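# Remove the red cap from its marker on the desk

## Task

Take the cap off the marker whose cap is red, leaving the other marker's cap fully seated. Every marker and cap has to finish resting on the desk. Afterwards release everything and pull the hands away. The robot must stay upright and not lean; a fall or tilt means failure.

## Robot and tools

ROBOT. A LinearBot: an omnidirectional wheeled base (strong 7 N m wheel motors) with a vertical column of about 1.75 m. A carriage on the column moves over 1.0 m (lift_m) and holds two identical six-joint arms, left and right, each ending in a two-finger gripper. Arm bases sit roughly 0.57 m + lift_m above the floor; carriage parts extend about 0.15 m lower. A hand can reach 0.78 m from its shoulder but only about 0.38 m below its arm base. A hand measures about 0.16 m long and 0.1 m wide (0.14 m when open). Parked arm joints 1 to 6: 0, 0.05, 0.05, 1.45, 0, 0; parked, the robot spans about 0.95 m across and 0.7 m front to back. Cameras: carriage_camera, fixed and tilted about 20 degrees down, facing forward; left_wrist_camera and right_wrist_camera look out beyond the fingertips.

FRAMES. Base frame: origin on the floor below the base centre, x forward, y left, z up. The state reports left_hand and right_hand in this frame as the midpoint between that gripper's pads, plus quat_wxyz (rotation from base axes to hand axes). Hand z runs along the fingers, hand y is the opening direction; a hand pointing straight up with joints 1, 5, 6 at 0 reads (1, 0, 0, 0). These readings drift from truth, especially at long reach. base_odometry is expressed in the base frame as it was at scene start, built only from wheel rotation (slip counts as motion); heading is positive to the left, within -3.142 to 3.142.

execute_actions. Arguments: actions, a list holding one action or none (empty list = just report state and images); cameras, a list of camera names or "all" (omitted or null gives all, [] gives none; a bad name rejects the call). An action may contain base, joints, or both; its motions begin together. base takes exactly one relative command, measured from the base's last reported position: translate_m (metres, -2 to 2, forward positive), strafe_m (metres, -2 to 2, left positive) or rotate_rad (radians, -6.3 to 6.3, counter-clockwise positive). joints is a single object for the whole robot, keyed by joint name, each value an absolute target: lift_m 0 to 1 m; for each side (left_ and right_): joint1_rad -2.617 to 3.054 (swing about vertical, 0 ahead, positive left), joint2_rad 0 to 3.141 (shoulder: 0 upper arm level backward, 1.57 vertical, 3.14 level forward), joint3_rad 0 to 3.141 (elbow, 0 folded, 3.14 straight), joint4_rad -1.57 to 1.57 (wrist pitch, positive lifts fingertips), joint5_rad -1.57 to 1.57 (wrist yaw, positive swings fingertips right, opposite to joint 1), joint6_rad -2.094 to 2.094 (roll about finger axis, positive clockwise viewed from forearm), gripper_m 0 to 0.093 m (pad gap). Done tolerances: lift 0.004, joints 1-3 about 0.055 (joint1 0.02), joint4 0.04, joints 5-6 0.02, gripper 0.004. Arms move at up to 1.8 rad/s (joints 1-3) and 2.7 rad/s (joints 4-6); one action runs 15 s at most. Joints you omit can keep pushing toward earlier targets unseen. Any unknown key or out-of-range number rejects the call with no motion. The result gives state plus images in the order named on the pictures line.

wait(seconds 0 to 10): commands nothing and returns the same report. zoom_image(camera, region [x0, y0, x1, y1] in pixels from the top-left, at most 504 by 504): enlarges part of that camera's most recent full image. read_manual(section, default "licences"): licence texts only. finished_scene(scene, the current scene's number): ends it irreversibly after the last command is held and reports success.

RESULT LINES. base_status and joint_status describe each motion of the last accepted action: done (for the base, wheels turned the commanded amount, slip or not), off_target (resting short, maybe still pushing), contact_stop or time_out (target dropped, holding in place). "joint command not followed" with a cause line means a self-collision check blocked that arm's targets (gripper still obeyed); joints then show not_followed and the targets may be retried each action. on_its_own lists uncommanded behaviour; "held at" is a held target, not a position. motor_effort gives percent of max per motor, signed toward higher values, with the action peak in brackets; readings carry fixed bias and noise. A lift effort that keeps dropping while lowering means a hand or load is resting on something. drive_wheels larger at rest than after a free drive means the base is pressing on something. A gripper holding an object usually reads off_target. Motor temperatures lists each arm's joints in joint_positions order. MOTOR HOT appears from 75 °C; at 90 °C that arm halts 10 s (OVER-TEMPERATURE FAULT, keys marked limit_stop_at_motor_heat, resend targets); at 100 °C the arm goes limp and drops. Stretched arms and held loads heat quickly, even while you think. ARM HIT signals a hard self-collision.

CAUTIONS. While you are composing a reply the robot keeps holding its last command. If a call reports a stop, the later motion calls in that same reply are skipped. Contact stops arrive late or not at all; arms and grippers have none and snap to target once freed. After a drive is blocked, back off about 0.2 m (or turn back) and repeat if still pressed; never reverse into a table edge the column might strike. The base may slip under a table edge. Tipping is likeliest with a high carriage, arms extended, loads, pulling, or abrupt stops; only images reveal a lean. Never let the arms strike or squeeze each other; to undo a blocked pose move the blocked arm clear first, then the other. A 1 kg load sags a level hand 10 to 17 cm. Gripper pads push about 45 to 60 N each. Avoid drops, slips, slams and forceful pushes, and keep the markers and caps from falling off the desk.

Each tool is called after "Emit:" as name(argument=value, ...) on one line, values as JSON.

## Session

Emit:
execute_actions(actions=[])

Scene clock: 0.00 s.
Motor temperatures (°C, as the motors report them): left_arm=[20 19 20 21 22 23] | right_arm=[20 22 19 22 19 23]
base_odometry: x=+0.000 y=+0.000 heading=+0.000 (m, m, rad; odometry frame)
base_status: not commanded
joint_positions: lift_m=+0.299 left_joint1_rad=-0.007 left_joint2_rad=+0.063 left_joint3_rad=+0.034 left_joint4_rad=+1.420 left_joint5_rad=-0.037 left_joint6_rad=-0.066 left_gripper_m=+0.095 right_joint1_rad=+0.003 right_joint2_rad=+0.062 right_joint3_rad=+0.076 right_joint4_rad=+1.462 right_joint5_rad=+0.054 right_joint6_rad=+0.026 right_gripper_m=+0.094
joint_status: not commanded
motor_effort: lift_m=+31 drive_wheels=-3 (%)
left_hand: x=+0.3243 y=+0.3375 z=+1.3028 quat_wxyz=(+0.995, -0.021, +0.089, -0.035) (m; base frame)
right_hand: x=+0.3013 y=-0.3405 z=+1.3157 quat_wxyz=(+0.998, +0.027, +0.047, +0.014) (m; base frame)
pictures: carriage_camera, left_wrist_camera, right_wrist_camera
Images, in order (width x height): carriage_camera 504x504, left_wrist_camera 504x504, right_wrist_camera 504x504.

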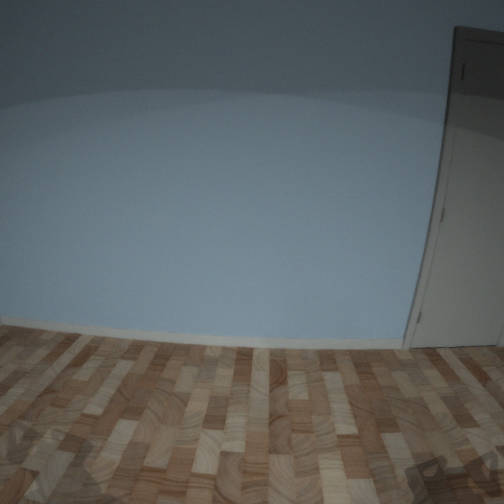

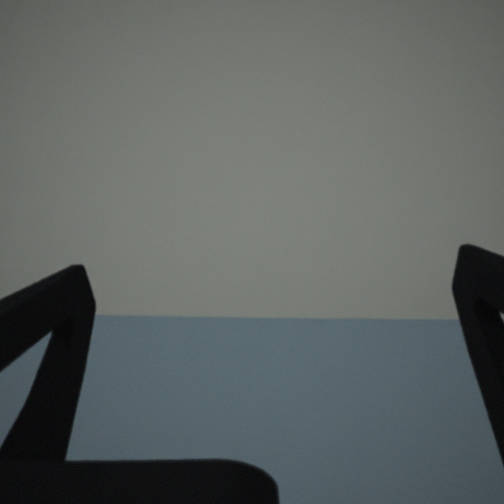

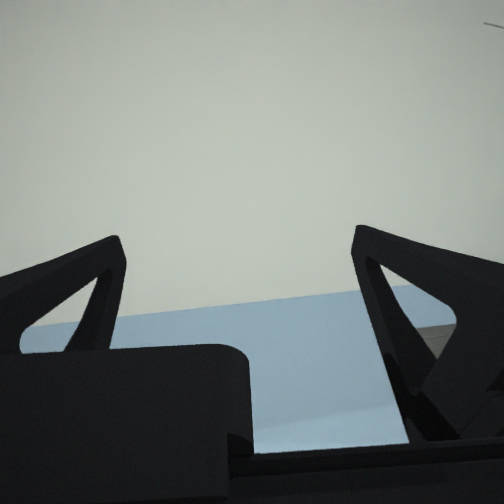

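Emit:
execute_actions(actions=[{"base":{"rotate_rad":1.6}}], cameras=["carriage_camera"])

Emit:
execute_actions(actions=[{"base":{"rotate_rad":1.6}}], cameras=["carriage_camera"])

Scene clock: 7.53 s.
Motor temperatures (°C, as the motors report them): left_arm=[20 19 21 21 22 23] | right_arm=[20 23 19 22 19 23]
base_odometry: x=+0.000 y=+0.000 heading=+1.600 (m, m, rad; odometry frame)
base_status: done
joint_positions: lift_m=+0.299 left_joint1_rad=-0.007 left_joint2_rad=+0.063 left_joint3_rad=+0.034 left_joint4_rad=+1.417 left_joint5_rad=-0.037 left_joint6_rad=-0.066 left_gripper_m=+0.095 right_joint1_rad=+0.003 right_joint2_rad=+0.062 right_joint3_rad=+0.076 right_joint4_rad=+1.461 right_joint5_rad=+0.054 right_joint6_rad=+0.026 right_gripper_m=+0.094
joint_status: not commanded
motor_effort: lift_m=+31(31) drive_wheels=+1(8) (%)
left_hand: x=+0.3250 y=+0.3375 z=+1.3026 quat_wxyz=(+0.995, -0.021, +0.090, -0.035) (m; base frame)
right_hand: x=+0.3015 y=-0.3405 z=+1.3157 quat_wxyz=(+0.998, +0.027, +0.048, +0.013) (m; base frame)
pictures: carriage_camera
Images, in order (width x height): carriage_camera 504x504.

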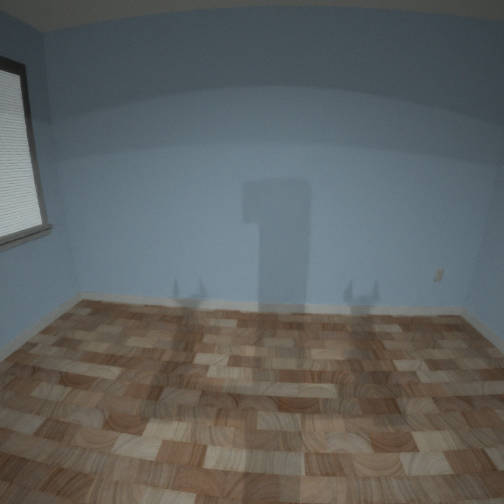

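Scene clock: 10.67 s.
Motor temperatures (°C, as the motors report them): left_arm=[20 19 21 21 22 23] | right_arm=[20 23 20 22 19 23]
base_odometry: x=+0.000 y=+0.000 heading=-3.084 (m, m, rad; odometry frame)
base_status: done
joint_positions: lift_m=+0.299 left_joint1_rad=-0.007 left_joint2_rad=+0.063 left_joint3_rad=+0.034 left_joint4_rad=+1.417 left_joint5_rad=-0.037 left_joint6_rad=-0.066 left_gripper_m=+0.095 right_joint1_rad=+0.003 right_joint2_rad=+0.062 right_joint3_rad=+0.076 right_joint4_rad=+1.460 right_joint5_rad=+0.054 right_joint6_rad=+0.026 right_gripper_m=+0.094
joint_status: not commanded
motor_effort: lift_m=+31(31) drive_wheels=+1(5) (%)
left_hand: x=+0.3250 y=+0.3375 z=+1.3026 quat_wxyz=(+0.995, -0.021, +0.090, -0.035) (m; base frame)
right_hand: x=+0.3017 y=-0.3405 z=+1.3157 quat_wxyz=(+0.998, +0.027, +0.048, +0.013) (m; base frame)
pictures: carriage_camera
Images, in order (width x height): carriage_camera 504x504.

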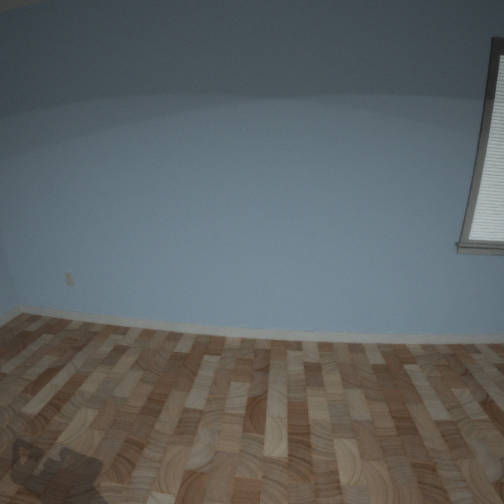

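Emit:
execute_actions(actions=[{"base":{"rotate_rad":1.55}}], cameras=["carriage_camera"])

Scene clock: 27.60 s.
Motor temperatures (°C, as the motors report them): left_arm=[20 20 23 21 22 23] | right_arm=[20 23 21 22 19 23]
base_odometry: x=+0.000 y=+0.000 heading=-1.534 (m, m, rad; odometry frame)
base_status: done
joint_positions: lift_m=+0.299 left_joint1_rad=-0.007 left_joint2_rad=+0.063 left_joint3_rad=+0.034 left_joint4_rad=+1.417 left_joint5_rad=-0.037 left_joint6_rad=-0.066 left_gripper_m=+0.095 right_joint1_rad=+0.003 right_joint2_rad=+0.062 right_joint3_rad=+0.076 right_joint4_rad=+1.459 right_joint5_rad=+0.054 right_joint6_rad=+0.026 right_gripper_m=+0.094
joint_status: not commanded
motor_effort: lift_m=+31(31) drive_wheels=+0(5) (%)
left_hand: x=+0.3250 y=+0.3375 z=+1.3026 quat_wxyz=(+0.995, -0.021, +0.090, -0.035) (m; base frame)
right_hand: x=+0.3020 y=-0.3405 z=+1.3157 quat_wxyz=(+0.998, +0.027, +0.048, +0.013) (m; base frame)
pictures: carriage_camera
Images, in order (width x height): carriage_camera 504x504.

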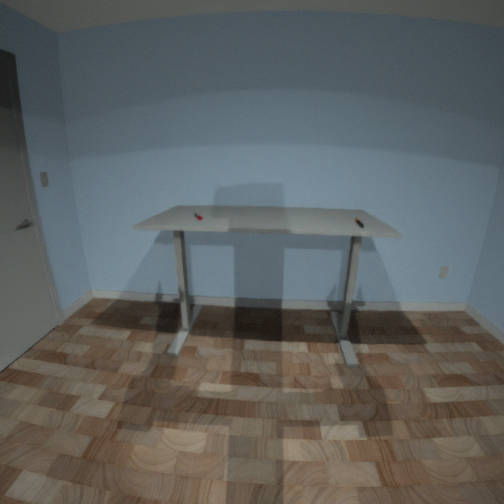

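Emit:
execute_actions(actions=[{"base":{"strafe_m":0.33},"joints":{"lift_m":0.6}}], cameras=[])

Emit:
execute_actions(actions=[{"base":{"translate_m":0.75}}], cameras=["carriage_camera"])

Scene clock: 36.90 s.
Motor temperatures (°C, as the motors report them): left_arm=[20 20 24 21 22 23] | right_arm=[20 24 21 22 19 23]
base_odometry: x=+0.330 y=+0.013 heading=-1.533 (m, m, rad; odometry frame)
base_status: done
joint_positions: lift_m=+0.600 left_joint1_rad=-0.007 left_joint2_rad=+0.063 left_joint3_rad=+0.034 left_joint4_rad=+1.417 left_joint5_rad=-0.037 left_joint6_rad=-0.066 left_gripper_m=+0.095 right_joint1_rad=+0.003 right_joint2_rad=+0.062 right_joint3_rad=+0.076 right_joint4_rad=+1.459 right_joint5_rad=+0.054 right_joint6_rad=+0.026 right_gripper_m=+0.094
joint_status: all done
motor_effort: lift_m=+30(37) drive_wheels=-4(9) (%)
left_hand: x=+0.3250 y=+0.3375 z=+1.6041 quat_wxyz=(+0.995, -0.021, +0.090, -0.035) (m; base frame)
right_hand: x=+0.3020 y=-0.3405 z=+1.6171 quat_wxyz=(+0.998, +0.027, +0.048, +0.013) (m; base frame)
pictures: none
No camera images: the call's "cameras" was empty. Leave "cameras" out to get every camera's image.

Scene clock: 40.63 s.
Motor temperatures (°C, as the motors report them): left_arm=[20 20 24 21 22 23] | right_arm=[20 24 21 22 19 23]
base_odometry: x=+0.359 y=-0.737 heading=-1.533 (m, m, rad; odometry frame)
base_status: done
joint_positions: lift_m=+0.600 left_joint1_rad=-0.007 left_joint2_rad=+0.063 left_joint3_rad=+0.034 left_joint4_rad=+1.416 left_joint5_rad=-0.037 left_joint6_rad=-0.066 left_gripper_m=+0.095 right_joint1_rad=+0.003 right_joint2_rad=+0.062 right_joint3_rad=+0.076 right_joint4_rad=+1.459 right_joint5_rad=+0.054 right_joint6_rad=+0.026 right_gripper_m=+0.094
joint_status: not commanded
motor_effort: lift_m=+31(31) drive_wheels=-4(7) (%)
left_hand: x=+0.3251 y=+0.3375 z=+1.6041 quat_wxyz=(+0.995, -0.021, +0.091, -0.035) (m; base frame)
right_hand: x=+0.3021 y=-0.3405 z=+1.6171 quat_wxyz=(+0.998, +0.027, +0.049, +0.013) (m; base frame)
pictures: carriage_camera
Images, in order (width x height): carriage_camera 504x504.

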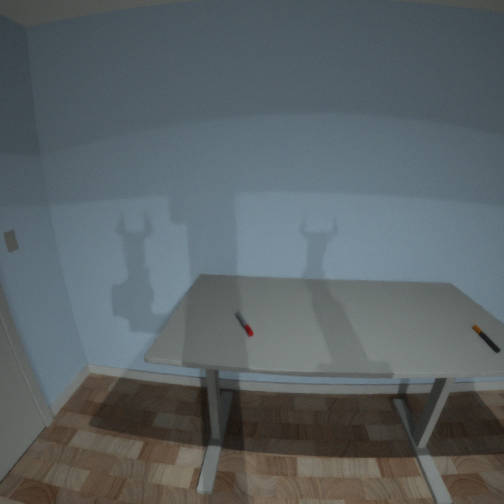

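Emit:
execute_actions(actions=[{"base":{"translate_m":0.32},"joints":{"lift_m":0.72,"left_joint1_rad":-0.6,"left_joint2_rad":2.77,"left_joint3_rad":2.15,"left_joint4_rad":-0.95,"left_joint6_rad":-1.05,"left_gripper_m":0.07}}])

Scene clock: 70.77 s.
Motor temperatures (°C, as the motors report them): left_arm=[20 21 27 22 22 23] | right_arm=[20 24 23 22 19 23]
base_odometry: x=+0.371 y=-1.057 heading=-1.532 (m, m, rad; odometry frame)
base_status: done
joint_positions: lift_m=+0.720 left_joint1_rad=-0.594 left_joint2_rad=+2.766 left_joint3_rad=+2.127 left_joint4_rad=-0.944 left_joint5_rad=-0.037 left_joint6_rad=-1.040 left_gripper_m=+0.070 right_joint1_rad=+0.003 right_joint2_rad=+0.062 right_joint3_rad=+0.076 right_joint4_rad=+1.458 right_joint5_rad=+0.054 right_joint6_rad=+0.026 right_gripper_m=+0.094
joint_status: all done
motor_effort: lift_m=+29(38) drive_wheels=-5(7) (%)
left_hand: x=+0.6910 y=+0.0598 z=+1.1659 quat_wxyz=(+0.009, -0.221, +0.975, +0.017) (m; base frame)
right_hand: x=+0.3022 y=-0.3405 z=+1.7372 quat_wxyz=(+0.998, +0.027, +0.049, +0.013) (m; base frame)
pictures: carriage_camera, left_wrist_camera, right_wrist_camera
Images, in order (width x height): carriage_camera 504x504, left_wrist_camera 504x504, right_wrist_camera 504x504.

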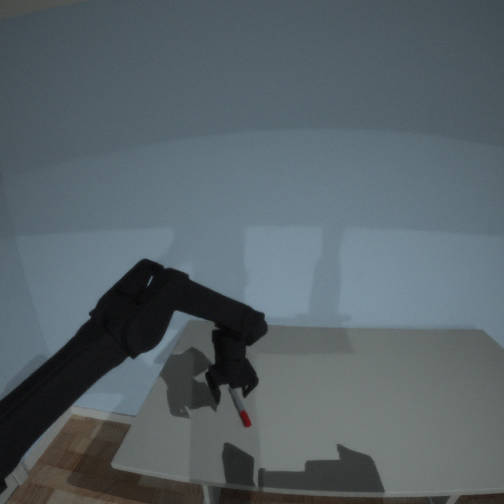

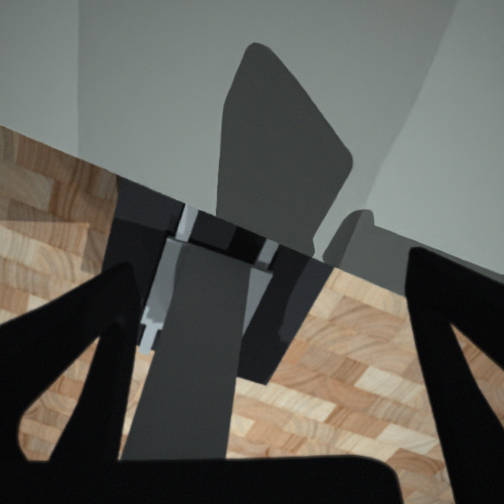

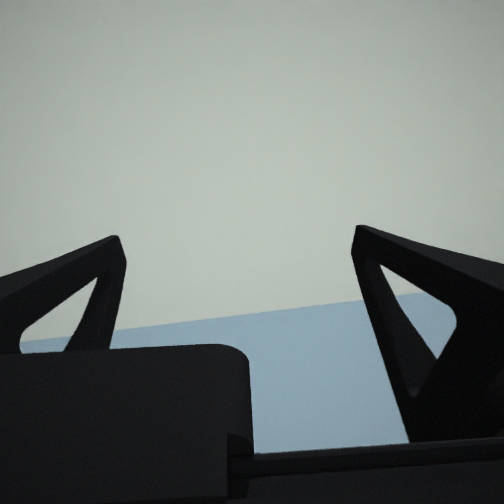

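Emit:
execute_actions(actions=[{"joints":{"lift_m":0.64}}], cameras=["carriage_camera","left_wrist_camera"])

Scene clock: 76.90 s.
Motor temperatures (°C, as the motors report them): left_arm=[20 26 27 22 22 23] | right_arm=[20 24 23 22 19 23]
base_odometry: x=+0.371 y=-1.057 heading=-1.532 (m, m, rad; odometry frame)
base_status: not commanded
joint_positions: lift_m=+0.640 left_joint1_rad=-0.594 left_joint2_rad=+2.760 left_joint3_rad=+2.138 left_joint4_rad=-0.948 left_joint5_rad=-0.037 left_joint6_rad=-1.040 left_gripper_m=+0.070 right_joint1_rad=+0.003 right_joint2_rad=+0.062 right_joint3_rad=+0.076 right_joint4_rad=+1.459 right_joint5_rad=+0.054 right_joint6_rad=+0.026 right_gripper_m=+0.094
joint_status: all done
motor_effort: lift_m=+30(31) drive_wheels=-4(5) (%)
left_hand: x=+0.6947 y=+0.0574 z=+1.0914 quat_wxyz=(+0.014, -0.221, +0.975, +0.013) (m; base frame)
right_hand: x=+0.3020 y=-0.3405 z=+1.6572 quat_wxyz=(+0.998, +0.027, +0.048, +0.013) (m; base frame)
pictures: carriage_camera, left_wrist_camera
Images, in order (width x height): carriage_camera 504x504, left_wrist_camera 504x504.

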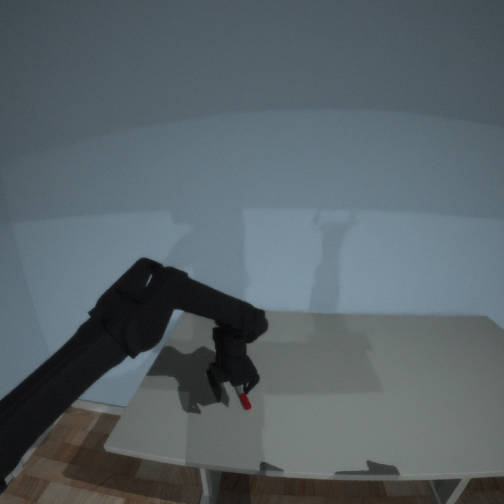

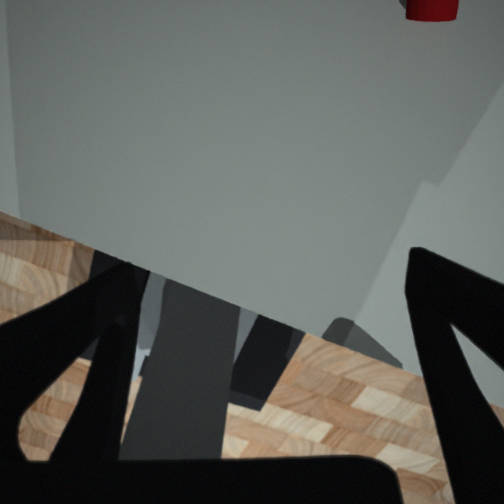

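Emit:
execute_actions(actions=[{"base":{"strafe_m":-0.05},"joints":{"lift_m":0.6}}], cameras=["carriage_camera","left_wrist_camera"])

Emit:
zoom_image(camera="carriage_camera", region=[160,310,300,430])

Scene clock: 84.77 s.
Motor temperatures (°C, as the motors report them): left_arm=[20 31 28 22 22 23] | right_arm=[20 24 23 22 19 23]
base_odometry: x=+0.321 y=-1.059 heading=-1.532 (m, m, rad; odometry frame)
base_status: done
joint_positions: lift_m=+0.600 left_joint1_rad=-0.597 left_joint2_rad=+2.765 left_joint3_rad=+2.138 left_joint4_rad=-0.949 left_joint5_rad=-0.038 left_joint6_rad=-1.040 left_gripper_m=+0.070 right_joint1_rad=+0.003 right_joint2_rad=+0.062 right_joint3_rad=+0.076 right_joint4_rad=+1.460 right_joint5_rad=+0.053 right_joint6_rad=+0.026 right_gripper_m=+0.094
joint_status: all done
motor_effort: lift_m=+31(32) drive_wheels=-3(5) (%)
left_hand: x=+0.6929 y=+0.0570 z=+1.0491 quat_wxyz=(+0.012, -0.220, +0.975, +0.015) (m; base frame)
right_hand: x=+0.3018 y=-0.3405 z=+1.6171 quat_wxyz=(+0.998, +0.027, +0.048, +0.013) (m; base frame)
pictures: carriage_camera, left_wrist_camera
Images, in order (width x height): carriage_camera 504x504, left_wrist_camera 504x504.

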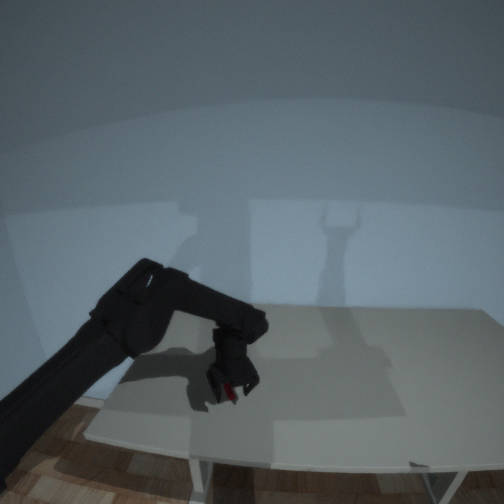

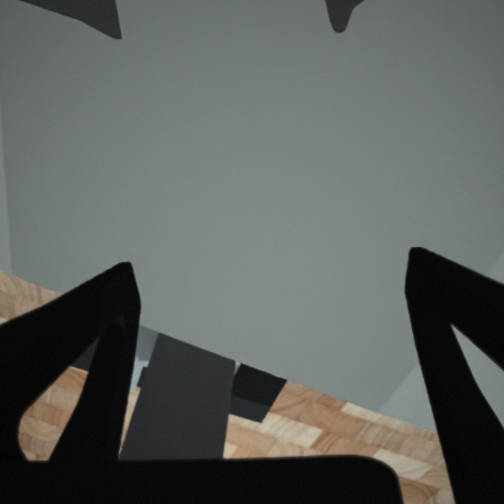

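Region (160, 310, 300, 430) of carriage_camera's 504x504 image, scaled by 3.600, with more detail than that image has; it fills the top 432 rows of this view, and the rest is white.

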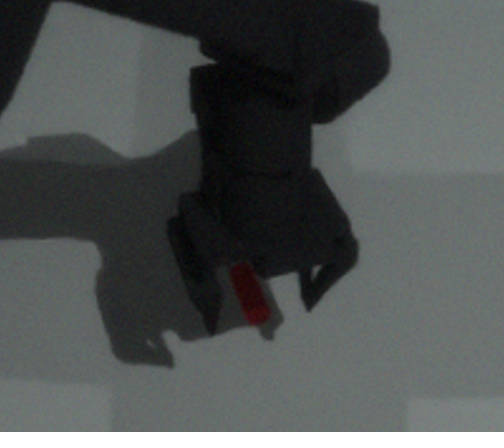

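Emit:
execute_actions(actions=[{"base":{"translate_m":0.11}}], cameras=["carriage_camera","left_wrist_camera"])

Emit:
zoom_image(camera="carriage_camera", region=[160,330,300,450])

Scene clock: 90.77 s.
Motor temperatures (°C, as the motors report them): left_arm=[20 35 28 22 22 23] | right_arm=[20 24 23 22 19 23]
base_odometry: x=+0.325 y=-1.169 heading=-1.532 (m, m, rad; odometry frame)
base_status: done
joint_positions: lift_m=+0.600 left_joint1_rad=-0.597 left_joint2_rad=+2.765 left_joint3_rad=+2.138 left_joint4_rad=-0.948 left_joint5_rad=-0.038 left_joint6_rad=-1.040 left_gripper_m=+0.070 right_joint1_rad=+0.003 right_joint2_rad=+0.062 right_joint3_rad=+0.076 right_joint4_rad=+1.459 right_joint5_rad=+0.053 right_joint6_rad=+0.026 right_gripper_m=+0.094
joint_status: not commanded
motor_effort: lift_m=+31(31) drive_wheels=-4(9) (%)
left_hand: x=+0.6930 y=+0.0570 z=+1.0491 quat_wxyz=(+0.012, -0.220, +0.975, +0.014) (m; base frame)
right_hand: x=+0.3020 y=-0.3405 z=+1.6171 quat_wxyz=(+0.998, +0.027, +0.048, +0.013) (m; base frame)
pictures: carriage_camera, left_wrist_camera
Images, in order (width x height): carriage_camera 504x504, left_wrist_camera 504x504.

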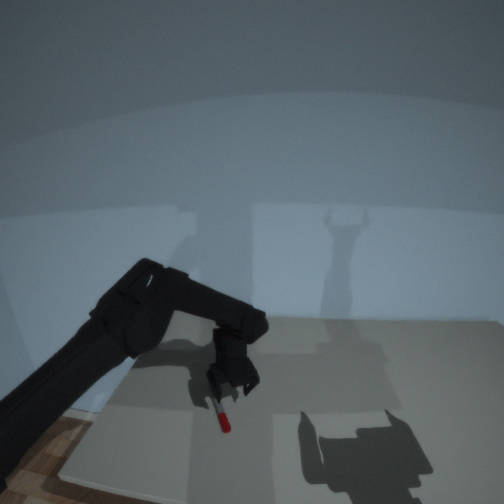

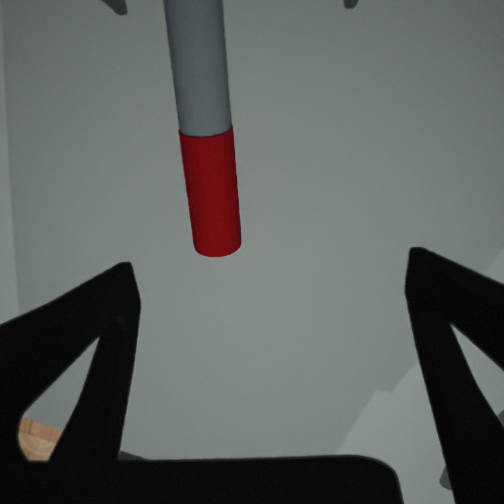

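Region (160, 330, 300, 450) of carriage_camera's 504x504 image, scaled by 3.600, with more detail than that image has; it fills the top 432 rows of this view, and the rest is white.

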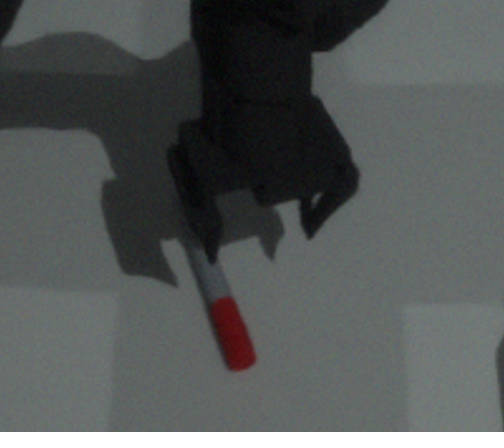

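Emit:
execute_actions(actions=[{"base":{"strafe_m":0.025},"joints":{"lift_m":0.57}}], cameras=["carriage_camera","left_wrist_camera"])

Emit:
zoom_image(camera="carriage_camera", region=[160,330,300,450])

Scene clock: 96.43 s.
Motor temperatures (°C, as the motors report them): left_arm=[20 38 29 22 22 23] | right_arm=[20 25 23 22 19 23]
base_odometry: x=+0.350 y=-1.168 heading=-1.533 (m, m, rad; odometry frame)
base_status: done
joint_positions: lift_m=+0.570 left_joint1_rad=-0.599 left_joint2_rad=+2.764 left_joint3_rad=+2.138 left_joint4_rad=-0.948 left_joint5_rad=-0.038 left_joint6_rad=-1.040 left_gripper_m=+0.070 right_joint1_rad=+0.003 right_joint2_rad=+0.062 right_joint3_rad=+0.076 right_joint4_rad=+1.459 right_joint5_rad=+0.053 right_joint6_rad=+0.026 right_gripper_m=+0.094
joint_status: all done
motor_effort: lift_m=+30(31) drive_wheels=-3(5) (%)
left_hand: x=+0.6927 y=+0.0560 z=+1.0195 quat_wxyz=(+0.013, -0.219, +0.976, +0.014) (m; base frame)
right_hand: x=+0.3020 y=-0.3405 z=+1.5872 quat_wxyz=(+0.998, +0.027, +0.048, +0.013) (m; base frame)
pictures: carriage_camera, left_wrist_camera
Images, in order (width x height): carriage_camera 504x504, left_wrist_camera 504x504.

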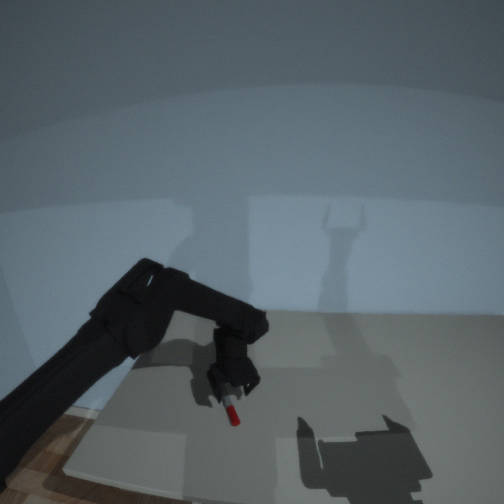

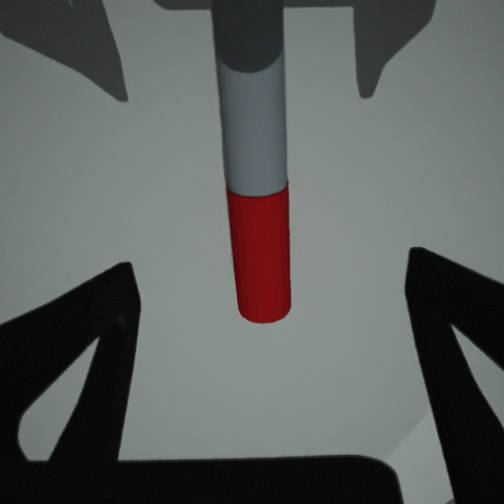

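Region (160, 330, 300, 450) of carriage_camera's 504x504 image, scaled by 3.600, with more detail than that image has; it fills the top 432 rows of this view, and the rest is white.

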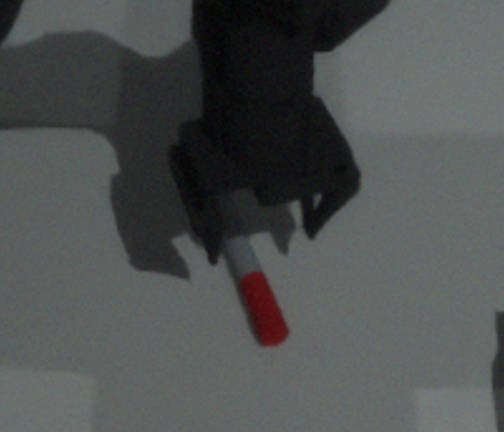

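Emit:
execute_actions(actions=[{"base":{"translate_m":0.03},"joints":{"left_joint2_rad":2.84,"left_joint4_rad":-0.88,"left_joint1_rad":-0.57}}], cameras=["left_wrist_camera"])

Scene clock: 103.17 s.
Motor temperatures (°C, as the motors report them): left_arm=[20 41 29 22 22 23] | right_arm=[20 25 24 22 19 23]
base_odometry: x=+0.351 y=-1.198 heading=-1.532 (m, m, rad; odometry frame)
base_status: done
joint_positions: lift_m=+0.570 left_joint1_rad=-0.575 left_joint2_rad=+2.824 left_joint3_rad=+2.138 left_joint4_rad=-0.880 left_joint5_rad=-0.038 left_joint6_rad=-1.040 left_gripper_m=+0.070 right_joint1_rad=+0.003 right_joint2_rad=+0.062 right_joint3_rad=+0.076 right_joint4_rad=+1.459 right_joint5_rad=+0.053 right_joint6_rad=+0.026 right_gripper_m=+0.094
joint_status: all done
motor_effort: lift_m=+30(31) drive_wheels=+1(7) (%)
left_hand: x=+0.7001 y=+0.0650 z=+0.9909 quat_wxyz=(+0.015, -0.230, +0.973, +0.011) (m; base frame)
right_hand: x=+0.3019 y=-0.3405 z=+1.5872 quat_wxyz=(+0.998, +0.027, +0.048, +0.013) (m; base frame)
pictures: left_wrist_camera
Images, in order (width x height): left_wrist_camera 504x504.

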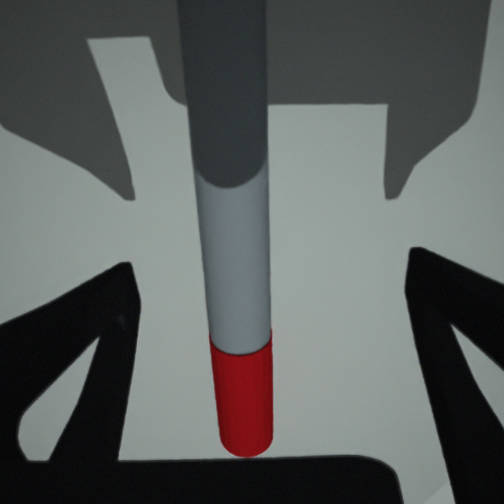

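Emit:
execute_actions(actions=[{"joints":{"lift_m":0.557}}], cameras=["left_wrist_camera"])

Emit:
execute_actions(actions=[{"joints":{"left_gripper_m":0.0}}], cameras=["left_wrist_camera"])

Emit:
execute_actions(actions=[{"base":{"translate_m":-0.05},"joints":{"lift_m":0.6,"left_joint6_rad":-2.09,"left_joint1_rad":-0.5,"right_joint1_rad":0.4,"right_joint2_rad":2.7,"right_joint3_rad":2.15,"right_joint4_rad":-1.02,"right_joint6_rad":2.09,"right_gripper_m":0.07}}])

Scene clock: 109.60 s.
Motor temperatures (°C, as the motors report them): left_arm=[20 43 30 22 22 23] | right_arm=[20 25 24 22 19 23]
base_odometry: x=+0.351 y=-1.198 heading=-1.532 (m, m, rad; odometry frame)
base_status: not commanded
joint_positions: lift_m=+0.557 left_joint1_rad=-0.575 left_joint2_rad=+2.831 left_joint3_rad=+2.138 left_joint4_rad=-0.879 left_joint5_rad=-0.038 left_joint6_rad=-1.040 left_gripper_m=+0.070 right_joint1_rad=+0.003 right_joint2_rad=+0.062 right_joint3_rad=+0.076 right_joint4_rad=+1.459 right_joint5_rad=+0.053 right_joint6_rad=+0.026 right_gripper_m=+0.094
joint_status: all done
motor_effort: lift_m=+31(31) drive_wheels=-4(1) (%)
left_hand: x=+0.6987 y=+0.0660 z=+0.9745 quat_wxyz=(+0.013, -0.230, +0.973, +0.013) (m; base frame)
right_hand: x=+0.3019 y=-0.3405 z=+1.5741 quat_wxyz=(+0.998, +0.027, +0.048, +0.013) (m; base frame)
pictures: left_wrist_camera
Images, in order (width x height): left_wrist_camera 504x504.

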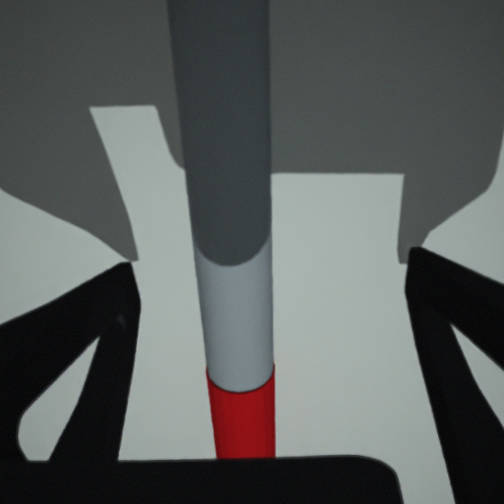

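Scene clock: 110.27 s.
Motor temperatures (°C, as the motors report them): left_arm=[20 43 30 22 22 23] | right_arm=[20 25 24 22 19 23]
base_odometry: x=+0.351 y=-1.198 heading=-1.532 (m, m, rad; odometry frame)
base_status: not commanded
joint_positions: lift_m=+0.557 left_joint1_rad=-0.575 left_joint2_rad=+2.831 left_joint3_rad=+2.138 left_joint4_rad=-0.879 left_joint5_rad=-0.038 left_joint6_rad=-1.041 left_gripper_m=+0.017 right_joint1_rad=+0.003 right_joint2_rad=+0.062 right_joint3_rad=+0.076 right_joint4_rad=+1.459 right_joint5_rad=+0.053 right_joint6_rad=+0.026 right_gripper_m=+0.094
joint_status: left_gripper_m off_target (ended at +0.017, target +0.000)
motor_effort: lift_m=+31(31) drive_wheels=+1(1) (%)
left_hand: x=+0.6987 y=+0.0660 z=+0.9745 quat_wxyz=(+0.013, -0.231, +0.973, +0.013) (m; base frame)
right_hand: x=+0.3019 y=-0.3405 z=+1.5741 quat_wxyz=(+0.998, +0.027, +0.048, +0.013) (m; base frame)
pictures: left_wrist_camera
Images, in order (width x height): left_wrist_camera 504x504.

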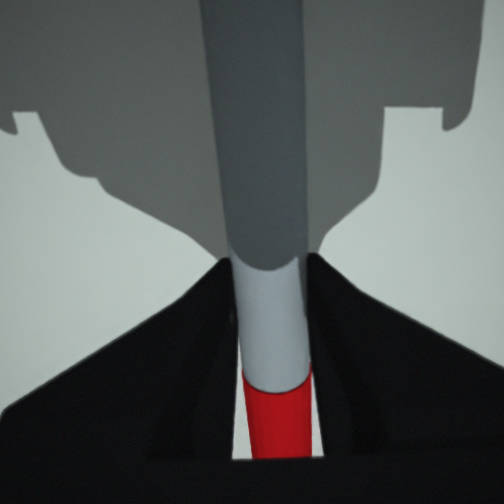

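Scene clock: 112.67 s.
Motor temperatures (°C, as the motors report them): left_arm=[20 44 30 22 22 23] | right_arm=[20 25 24 22 19 23]
base_odometry: x=+0.349 y=-1.148 heading=-1.532 (m, m, rad; odometry frame)
base_status: done
joint_positions: lift_m=+0.600 left_joint1_rad=-0.494 left_joint2_rad=+2.825 left_joint3_rad=+2.138 left_joint4_rad=-0.878 left_joint5_rad=-0.039 left_joint6_rad=-2.080 left_gripper_m=+0.017 right_joint1_rad=+0.393 right_joint2_rad=+2.721 right_joint3_rad=+2.124 right_joint4_rad=-1.015 right_joint5_rad=+0.053 right_joint6_rad=+2.083 right_gripper_m=+0.070
joint_status: all done
motor_effort: lift_m=+31(39) drive_wheels=-1(9) (%)
left_hand: x=+0.7204 y=+0.1002 z=+1.0203 quat_wxyz=(+0.019, -0.712, +0.702, +0.003) (m; base frame)
right_hand: x=+0.7310 y=-0.1535 z=+1.0672 quat_wxyz=(+0.018, +0.747, +0.663, -0.028) (m; base frame)
pictures: carriage_camera, left_wrist_camera, right_wrist_camera
Images, in order (width x height): carriage_camera 504x504, left_wrist_camera 504x504, right_wrist_camera 504x504.

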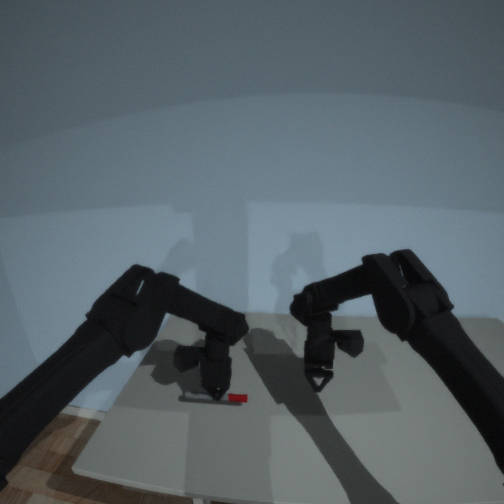

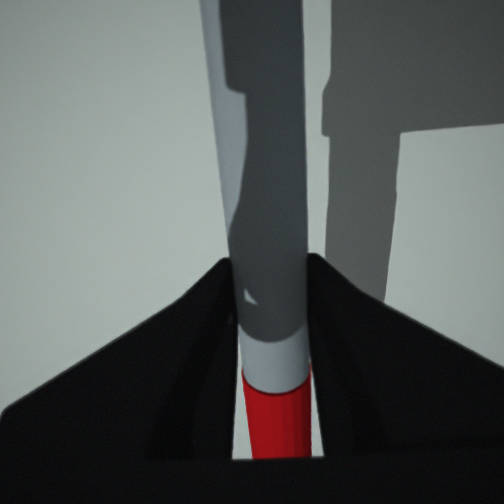

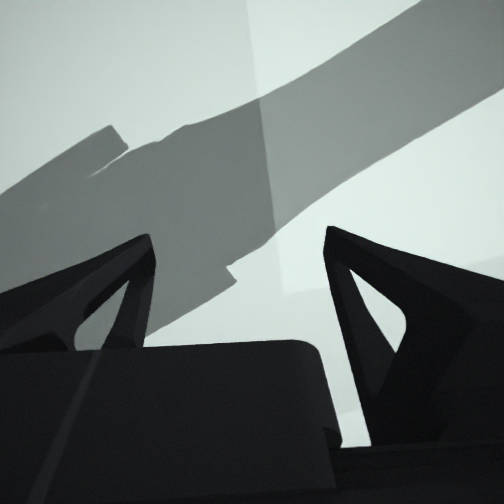

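Emit:
execute_actions(actions=[{"joints":{"lift_m":0.556,"left_joint1_rad":-0.57}}], cameras=[])

Emit:
execute_actions(actions=[{"joints":{"left_gripper_m":0.035}}], cameras=[])

Emit:
execute_actions(actions=[{"base":{"strafe_m":0.055}}], cameras=["left_wrist_camera"])

Emit:
execute_actions(actions=[{"joints":{"left_gripper_m":0.0,"right_joint1_rad":0.6,"right_joint5_rad":-0.1}}])

Emit:
zoom_image(camera="carriage_camera", region=[160,280,360,450])

Scene clock: 123.33 s.
Motor temperatures (°C, as the motors report them): left_arm=[20 47 30 22 22 23] | right_arm=[20 32 25 22 19 23]
base_odometry: x=+0.349 y=-1.148 heading=-1.532 (m, m, rad; odometry frame)
base_status: not commanded
joint_positions: lift_m=+0.556 left_joint1_rad=-0.578 left_joint2_rad=+2.827 left_joint3_rad=+2.138 left_joint4_rad=-0.877 left_joint5_rad=-0.040 left_joint6_rad=-2.081 left_gripper_m=+0.017 right_joint1_rad=+0.393 right_joint2_rad=+2.717 right_joint3_rad=+2.127 right_joint4_rad=-1.019 right_joint5_rad=+0.053 right_joint6_rad=+2.083 right_gripper_m=+0.070
joint_status: all done
motor_effort: lift_m=+30(31) drive_wheels=-1(1) (%)
left_hand: x=+0.6995 y=+0.0642 z=+0.9755 quat_wxyz=(+0.020, -0.682, +0.731, +0.002) (m; base frame)
right_hand: x=+0.7317 y=-0.1532 z=+1.0256 quat_wxyz=(+0.019, +0.748, +0.663, -0.027) (m; base frame)
pictures: none
No camera images: the call's "cameras" was empty. Leave "cameras" out to get every camera's image.

Scene clock: 123.87 s.
Motor temperatures (°C, as the motors report them): left_arm=[20 47 30 22 22 23] | right_arm=[20 33 25 22 19 23]
base_odometry: x=+0.349 y=-1.148 heading=-1.532 (m, m, rad; odometry frame)
base_status: not commanded
joint_positions: lift_m=+0.556 left_joint1_rad=-0.578 left_joint2_rad=+2.827 left_joint3_rad=+2.138 left_joint4_rad=-0.877 left_joint5_rad=-0.040 left_joint6_rad=-2.081 left_gripper_m=+0.035 right_joint1_rad=+0.393 right_joint2_rad=+2.717 right_joint3_rad=+2.127 right_joint4_rad=-1.019 right_joint5_rad=+0.053 right_joint6_rad=+2.083 right_gripper_m=+0.070
joint_status: all done
motor_effort: lift_m=+30(30) drive_wheels=-1(1) (%)
left_hand: x=+0.6995 y=+0.0642 z=+0.9755 quat_wxyz=(+0.020, -0.682, +0.731, +0.002) (m; base frame)
right_hand: x=+0.7317 y=-0.1532 z=+1.0256 quat_wxyz=(+0.019, +0.748, +0.663, -0.027) (m; base frame)
pictures: none
No camera images: the call's "cameras" was empty. Leave "cameras" out to get every camera's image.

Scene clock: 125.17 s.
Motor temperatures (°C, as the motors report them): left_arm=[20 47 30 22 22 23] | right_arm=[20 33 25 22 19 23]
base_odometry: x=+0.404 y=-1.146 heading=-1.532 (m, m, rad; odometry frame)
base_status: done
joint_positions: lift_m=+0.556 left_joint1_rad=-0.573 left_joint2_rad=+2.827 left_joint3_rad=+2.138 left_joint4_rad=-0.877 left_joint5_rad=-0.040 left_joint6_rad=-2.081 left_gripper_m=+0.035 right_joint1_rad=+0.398 right_joint2_rad=+2.717 right_joint3_rad=+2.127 right_joint4_rad=-1.019 right_joint5_rad=+0.053 right_joint6_rad=+2.083 right_gripper_m=+0.070
joint_status: not commanded
motor_effort: lift_m=+29(29) drive_wheels=-3(5) (%)
left_hand: x=+0.7006 y=+0.0662 z=+0.9755 quat_wxyz=(+0.020, -0.684, +0.729, +0.002) (m; base frame)
right_hand: x=+0.7308 y=-0.1509 z=+1.0256 quat_wxyz=(+0.019, +0.746, +0.665, -0.027) (m; base frame)
pictures: left_wrist_camera
Images, in order (width x height): left_wrist_camera 504x504.

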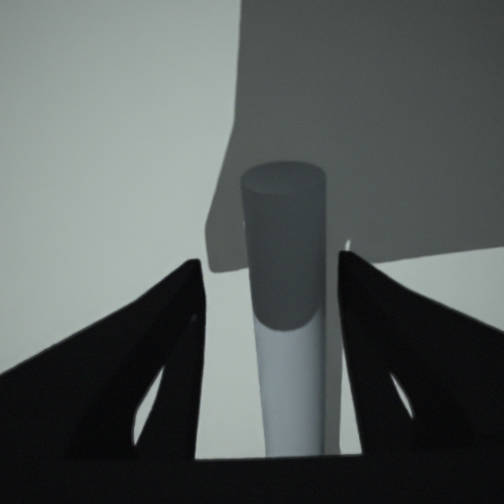

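Scene clock: 126.10 s.
Motor temperatures (°C, as the motors report them): left_arm=[20 47 30 22 22 23] | right_arm=[20 34 25 22 19 23]
base_odometry: x=+0.404 y=-1.146 heading=-1.532 (m, m, rad; odometry frame)
base_status: not commanded
joint_positions: lift_m=+0.556 left_joint1_rad=-0.572 left_joint2_rad=+2.827 left_joint3_rad=+2.138 left_joint4_rad=-0.877 left_joint5_rad=-0.040 left_joint6_rad=-2.081 left_gripper_m=+0.017 right_joint1_rad=+0.491 right_joint2_rad=+2.719 right_joint3_rad=+2.125 right_joint4_rad=-1.019 right_joint5_rad=-0.053 right_joint6_rad=+2.080 right_gripper_m=+0.070
joint_status: left_gripper_m off_target (ended at +0.017, target +0.000); right_joint1_rad not_followed (moved +0.093 of +0.202); right_joint5_rad not_followed (moved -0.106 of -0.153)
motor_effort: lift_m=+30(30) drive_wheels=-3(7) (%)
left_hand: x=+0.7010 y=+0.0669 z=+0.9755 quat_wxyz=(+0.020, -0.685, +0.728, +0.003) (m; base frame)
right_hand: x=+0.7025 y=-0.0940 z=+1.0242 quat_wxyz=(-0.032, +0.714, +0.700, -0.013) (m; base frame)
pictures: carriage_camera, left_wrist_camera, right_wrist_camera
joint command not followed: on one or more control steps a check withheld the commanded joint targets of the right arm, and it was not sent them on those steps. On the call's last step the targets were still withheld.
cause: the commanded joint targets would bring a part of the robot too close to another arm (this arm's wrist (the part past joint 4) and the other arm's wrist (the part past joint 4)); next, command targets that bring no part of the robot closer to that arm.
Images, in order (width x height): carriage_camera 504x504, left_wrist_camera 504x504, right_wrist_camera 504x504.

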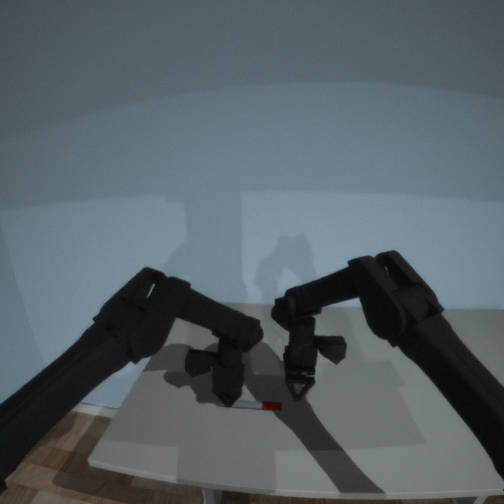

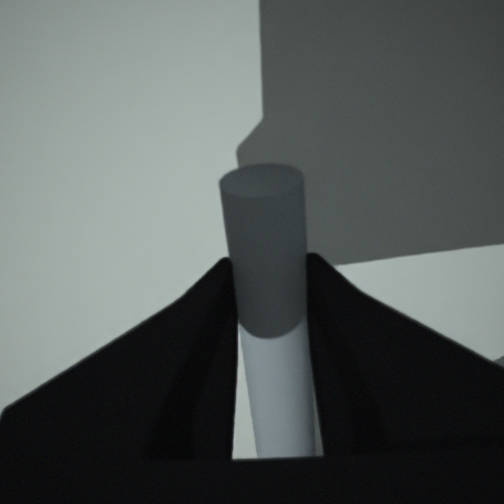

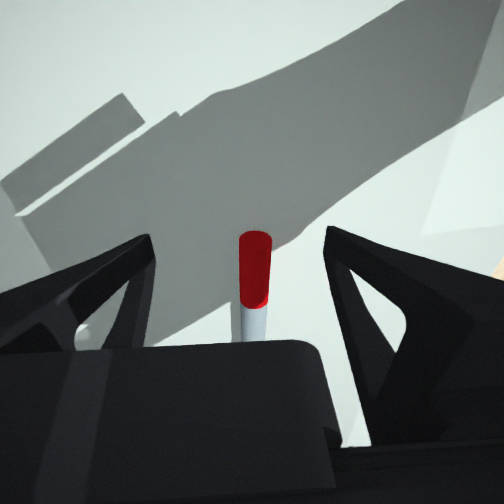

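Region (160, 280, 360, 450) of carriage_camera's 504x504 image, scaled by 2.520, with more detail than that image has; it fills the top 428 rows of this view, and the rest is white.

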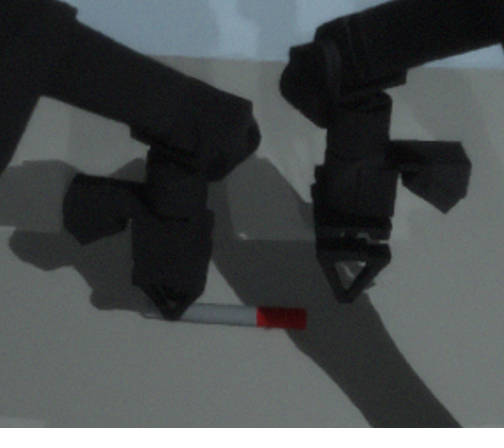

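Emit:
execute_actions(actions=[{"joints":{"right_joint1_rad":0.46,"right_joint5_rad":-0.44,"right_joint4_rad":-0.9}}], cameras=[])

Emit:
execute_actions(actions=[{"joints":{"right_joint2_rad":2.78,"right_joint4_rad":-0.82}}], cameras=["carriage_camera","right_wrist_camera"])

Emit:
zoom_image(camera="carriage_camera", region=[160,280,360,450])

Scene clock: 134.17 s.
Motor temperatures (°C, as the motors report them): left_arm=[20 49 30 22 22 23] | right_arm=[20 37 25 22 19 23]
base_odometry: x=+0.404 y=-1.146 heading=-1.532 (m, m, rad; odometry frame)
base_status: not commanded
joint_positions: lift_m=+0.556 left_joint1_rad=-0.572 left_joint2_rad=+2.827 left_joint3_rad=+2.138 left_joint4_rad=-0.877 left_joint5_rad=-0.040 left_joint6_rad=-2.081 left_gripper_m=+0.017 right_joint1_rad=+0.462 right_joint2_rad=+2.719 right_joint3_rad=+2.125 right_joint4_rad=-0.909 right_joint5_rad=-0.429 right_joint6_rad=+2.084 right_gripper_m=+0.070
joint_status: all done
motor_effort: lift_m=+30(30) drive_wheels=-3(3) (%)
left_hand: x=+0.7010 y=+0.0669 z=+0.9755 quat_wxyz=(+0.020, -0.685, +0.728, +0.003) (m; base frame)
right_hand: x=+0.7047 y=-0.0390 z=+1.0398 quat_wxyz=(-0.194, +0.703, +0.678, +0.094) (m; base frame)
pictures: none
joint command not followed: on one or more control steps a check withheld the commanded joint targets of the right arm, and it was not sent them on those steps.
cause: the commanded joint targets would bring a part of the robot too close to another arm (this arm's wrist (the part past joint 4) and the other arm's wrist (the part past joint 4)); next, command targets that bring no part of the robot closer to that arm.
No camera images: the call's "cameras" was empty. Leave "cameras" out to get every camera's image.

Scene clock: 134.87 s.
Motor temperatures (°C, as the motors report them): left_arm=[20 49 30 22 22 23] | right_arm=[20 38 25 22 19 23]
base_odometry: x=+0.404 y=-1.146 heading=-1.532 (m, m, rad; odometry frame)
base_status: not commanded
joint_positions: lift_m=+0.556 left_joint1_rad=-0.572 left_joint2_rad=+2.827 left_joint3_rad=+2.138 left_joint4_rad=-0.877 left_joint5_rad=-0.040 left_joint6_rad=-2.081 left_gripper_m=+0.017 right_joint1_rad=+0.462 right_joint2_rad=+2.792 right_joint3_rad=+2.125 right_joint4_rad=-0.825 right_joint5_rad=-0.430 right_joint6_rad=+2.084 right_gripper_m=+0.070
joint_status: all done
motor_effort: lift_m=+29(29) drive_wheels=-3(3) (%)
left_hand: x=+0.7010 y=+0.0669 z=+0.9755 quat_wxyz=(+0.020, -0.685, +0.728, +0.003) (m; base frame)
right_hand: x=+0.7071 y=-0.0376 z=+1.0053 quat_wxyz=(-0.192, +0.702, +0.678, +0.099) (m; base frame)
pictures: carriage_camera, right_wrist_camera
Images, in order (width x height): carriage_camera 504x504, right_wrist_camera 504x504.

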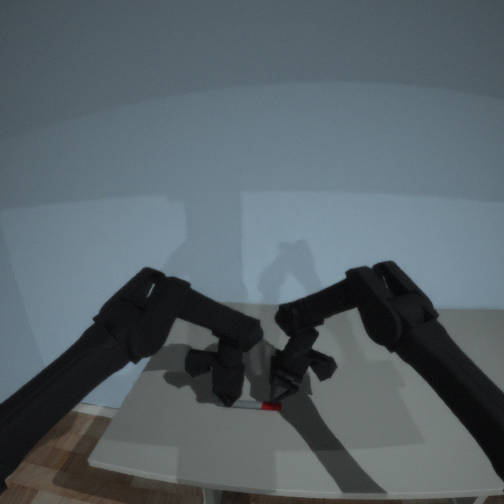

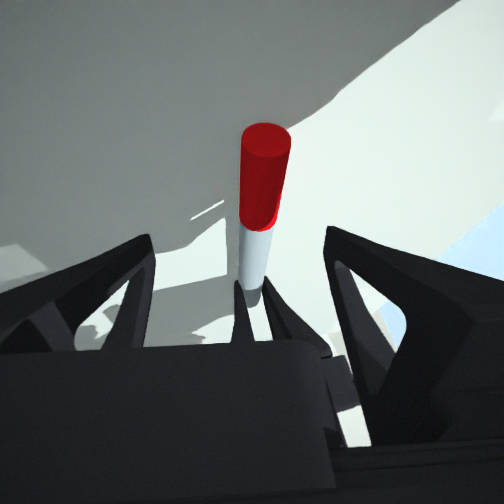

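Region (160, 280, 360, 450) of carriage_camera's 504x504 image, scaled by 2.520, with more detail than that image has; it fills the top 428 rows of this view, and the rest is white.

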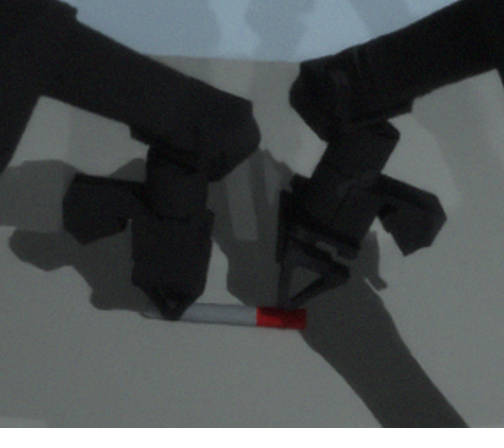

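Emit:
execute_actions(actions=[{"joints":{"right_joint2_rad":2.835,"right_joint4_rad":-0.78,"right_joint1_rad":0.45}}], cameras=["carriage_camera","right_wrist_camera"])

Emit:
zoom_image(camera="carriage_camera", region=[200,340,340,450])

Scene clock: 142.80 s.
Motor temperatures (°C, as the motors report them): left_arm=[20 51 31 22 22 23] | right_arm=[20 41 26 22 19 23]
base_odometry: x=+0.404 y=-1.146 heading=-1.532 (m, m, rad; odometry frame)
base_status: not commanded
joint_positions: lift_m=+0.556 left_joint1_rad=-0.572 left_joint2_rad=+2.827 left_joint3_rad=+2.138 left_joint4_rad=-0.877 left_joint5_rad=-0.040 left_joint6_rad=-2.081 left_gripper_m=+0.017 right_joint1_rad=+0.459 right_joint2_rad=+2.842 right_joint3_rad=+2.125 right_joint4_rad=-0.785 right_joint5_rad=-0.430 right_joint6_rad=+2.084 right_gripper_m=+0.070
joint_status: all done
motor_effort: lift_m=+29(29) drive_wheels=-3(3) (%)
left_hand: x=+0.7010 y=+0.0669 z=+0.9755 quat_wxyz=(+0.020, -0.685, +0.728, +0.003) (m; base frame)
right_hand: x=+0.7048 y=-0.0403 z=+0.9813 quat_wxyz=(-0.194, +0.704, +0.677, +0.095) (m; base frame)
pictures: carriage_camera, right_wrist_camera
Images, in order (width x height): carriage_camera 504x504, right_wrist_camera 504x504.

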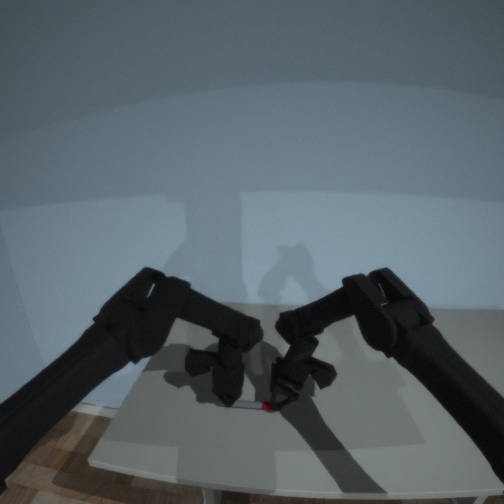

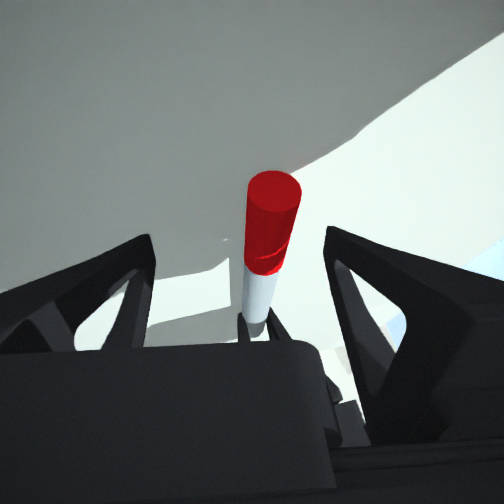

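Region (200, 340, 340, 450) of carriage_camera's 504x504 image, scaled by 3.600, with more detail than that image has; it fills the top 396 rows of this view, and the rest is white.

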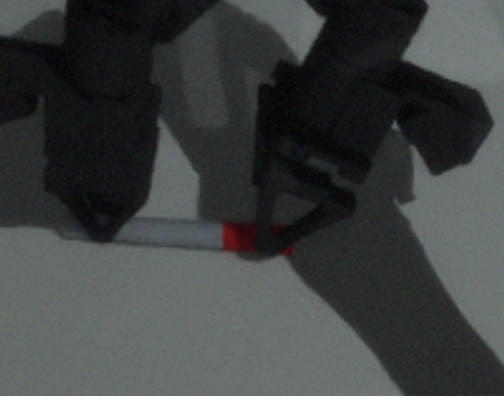

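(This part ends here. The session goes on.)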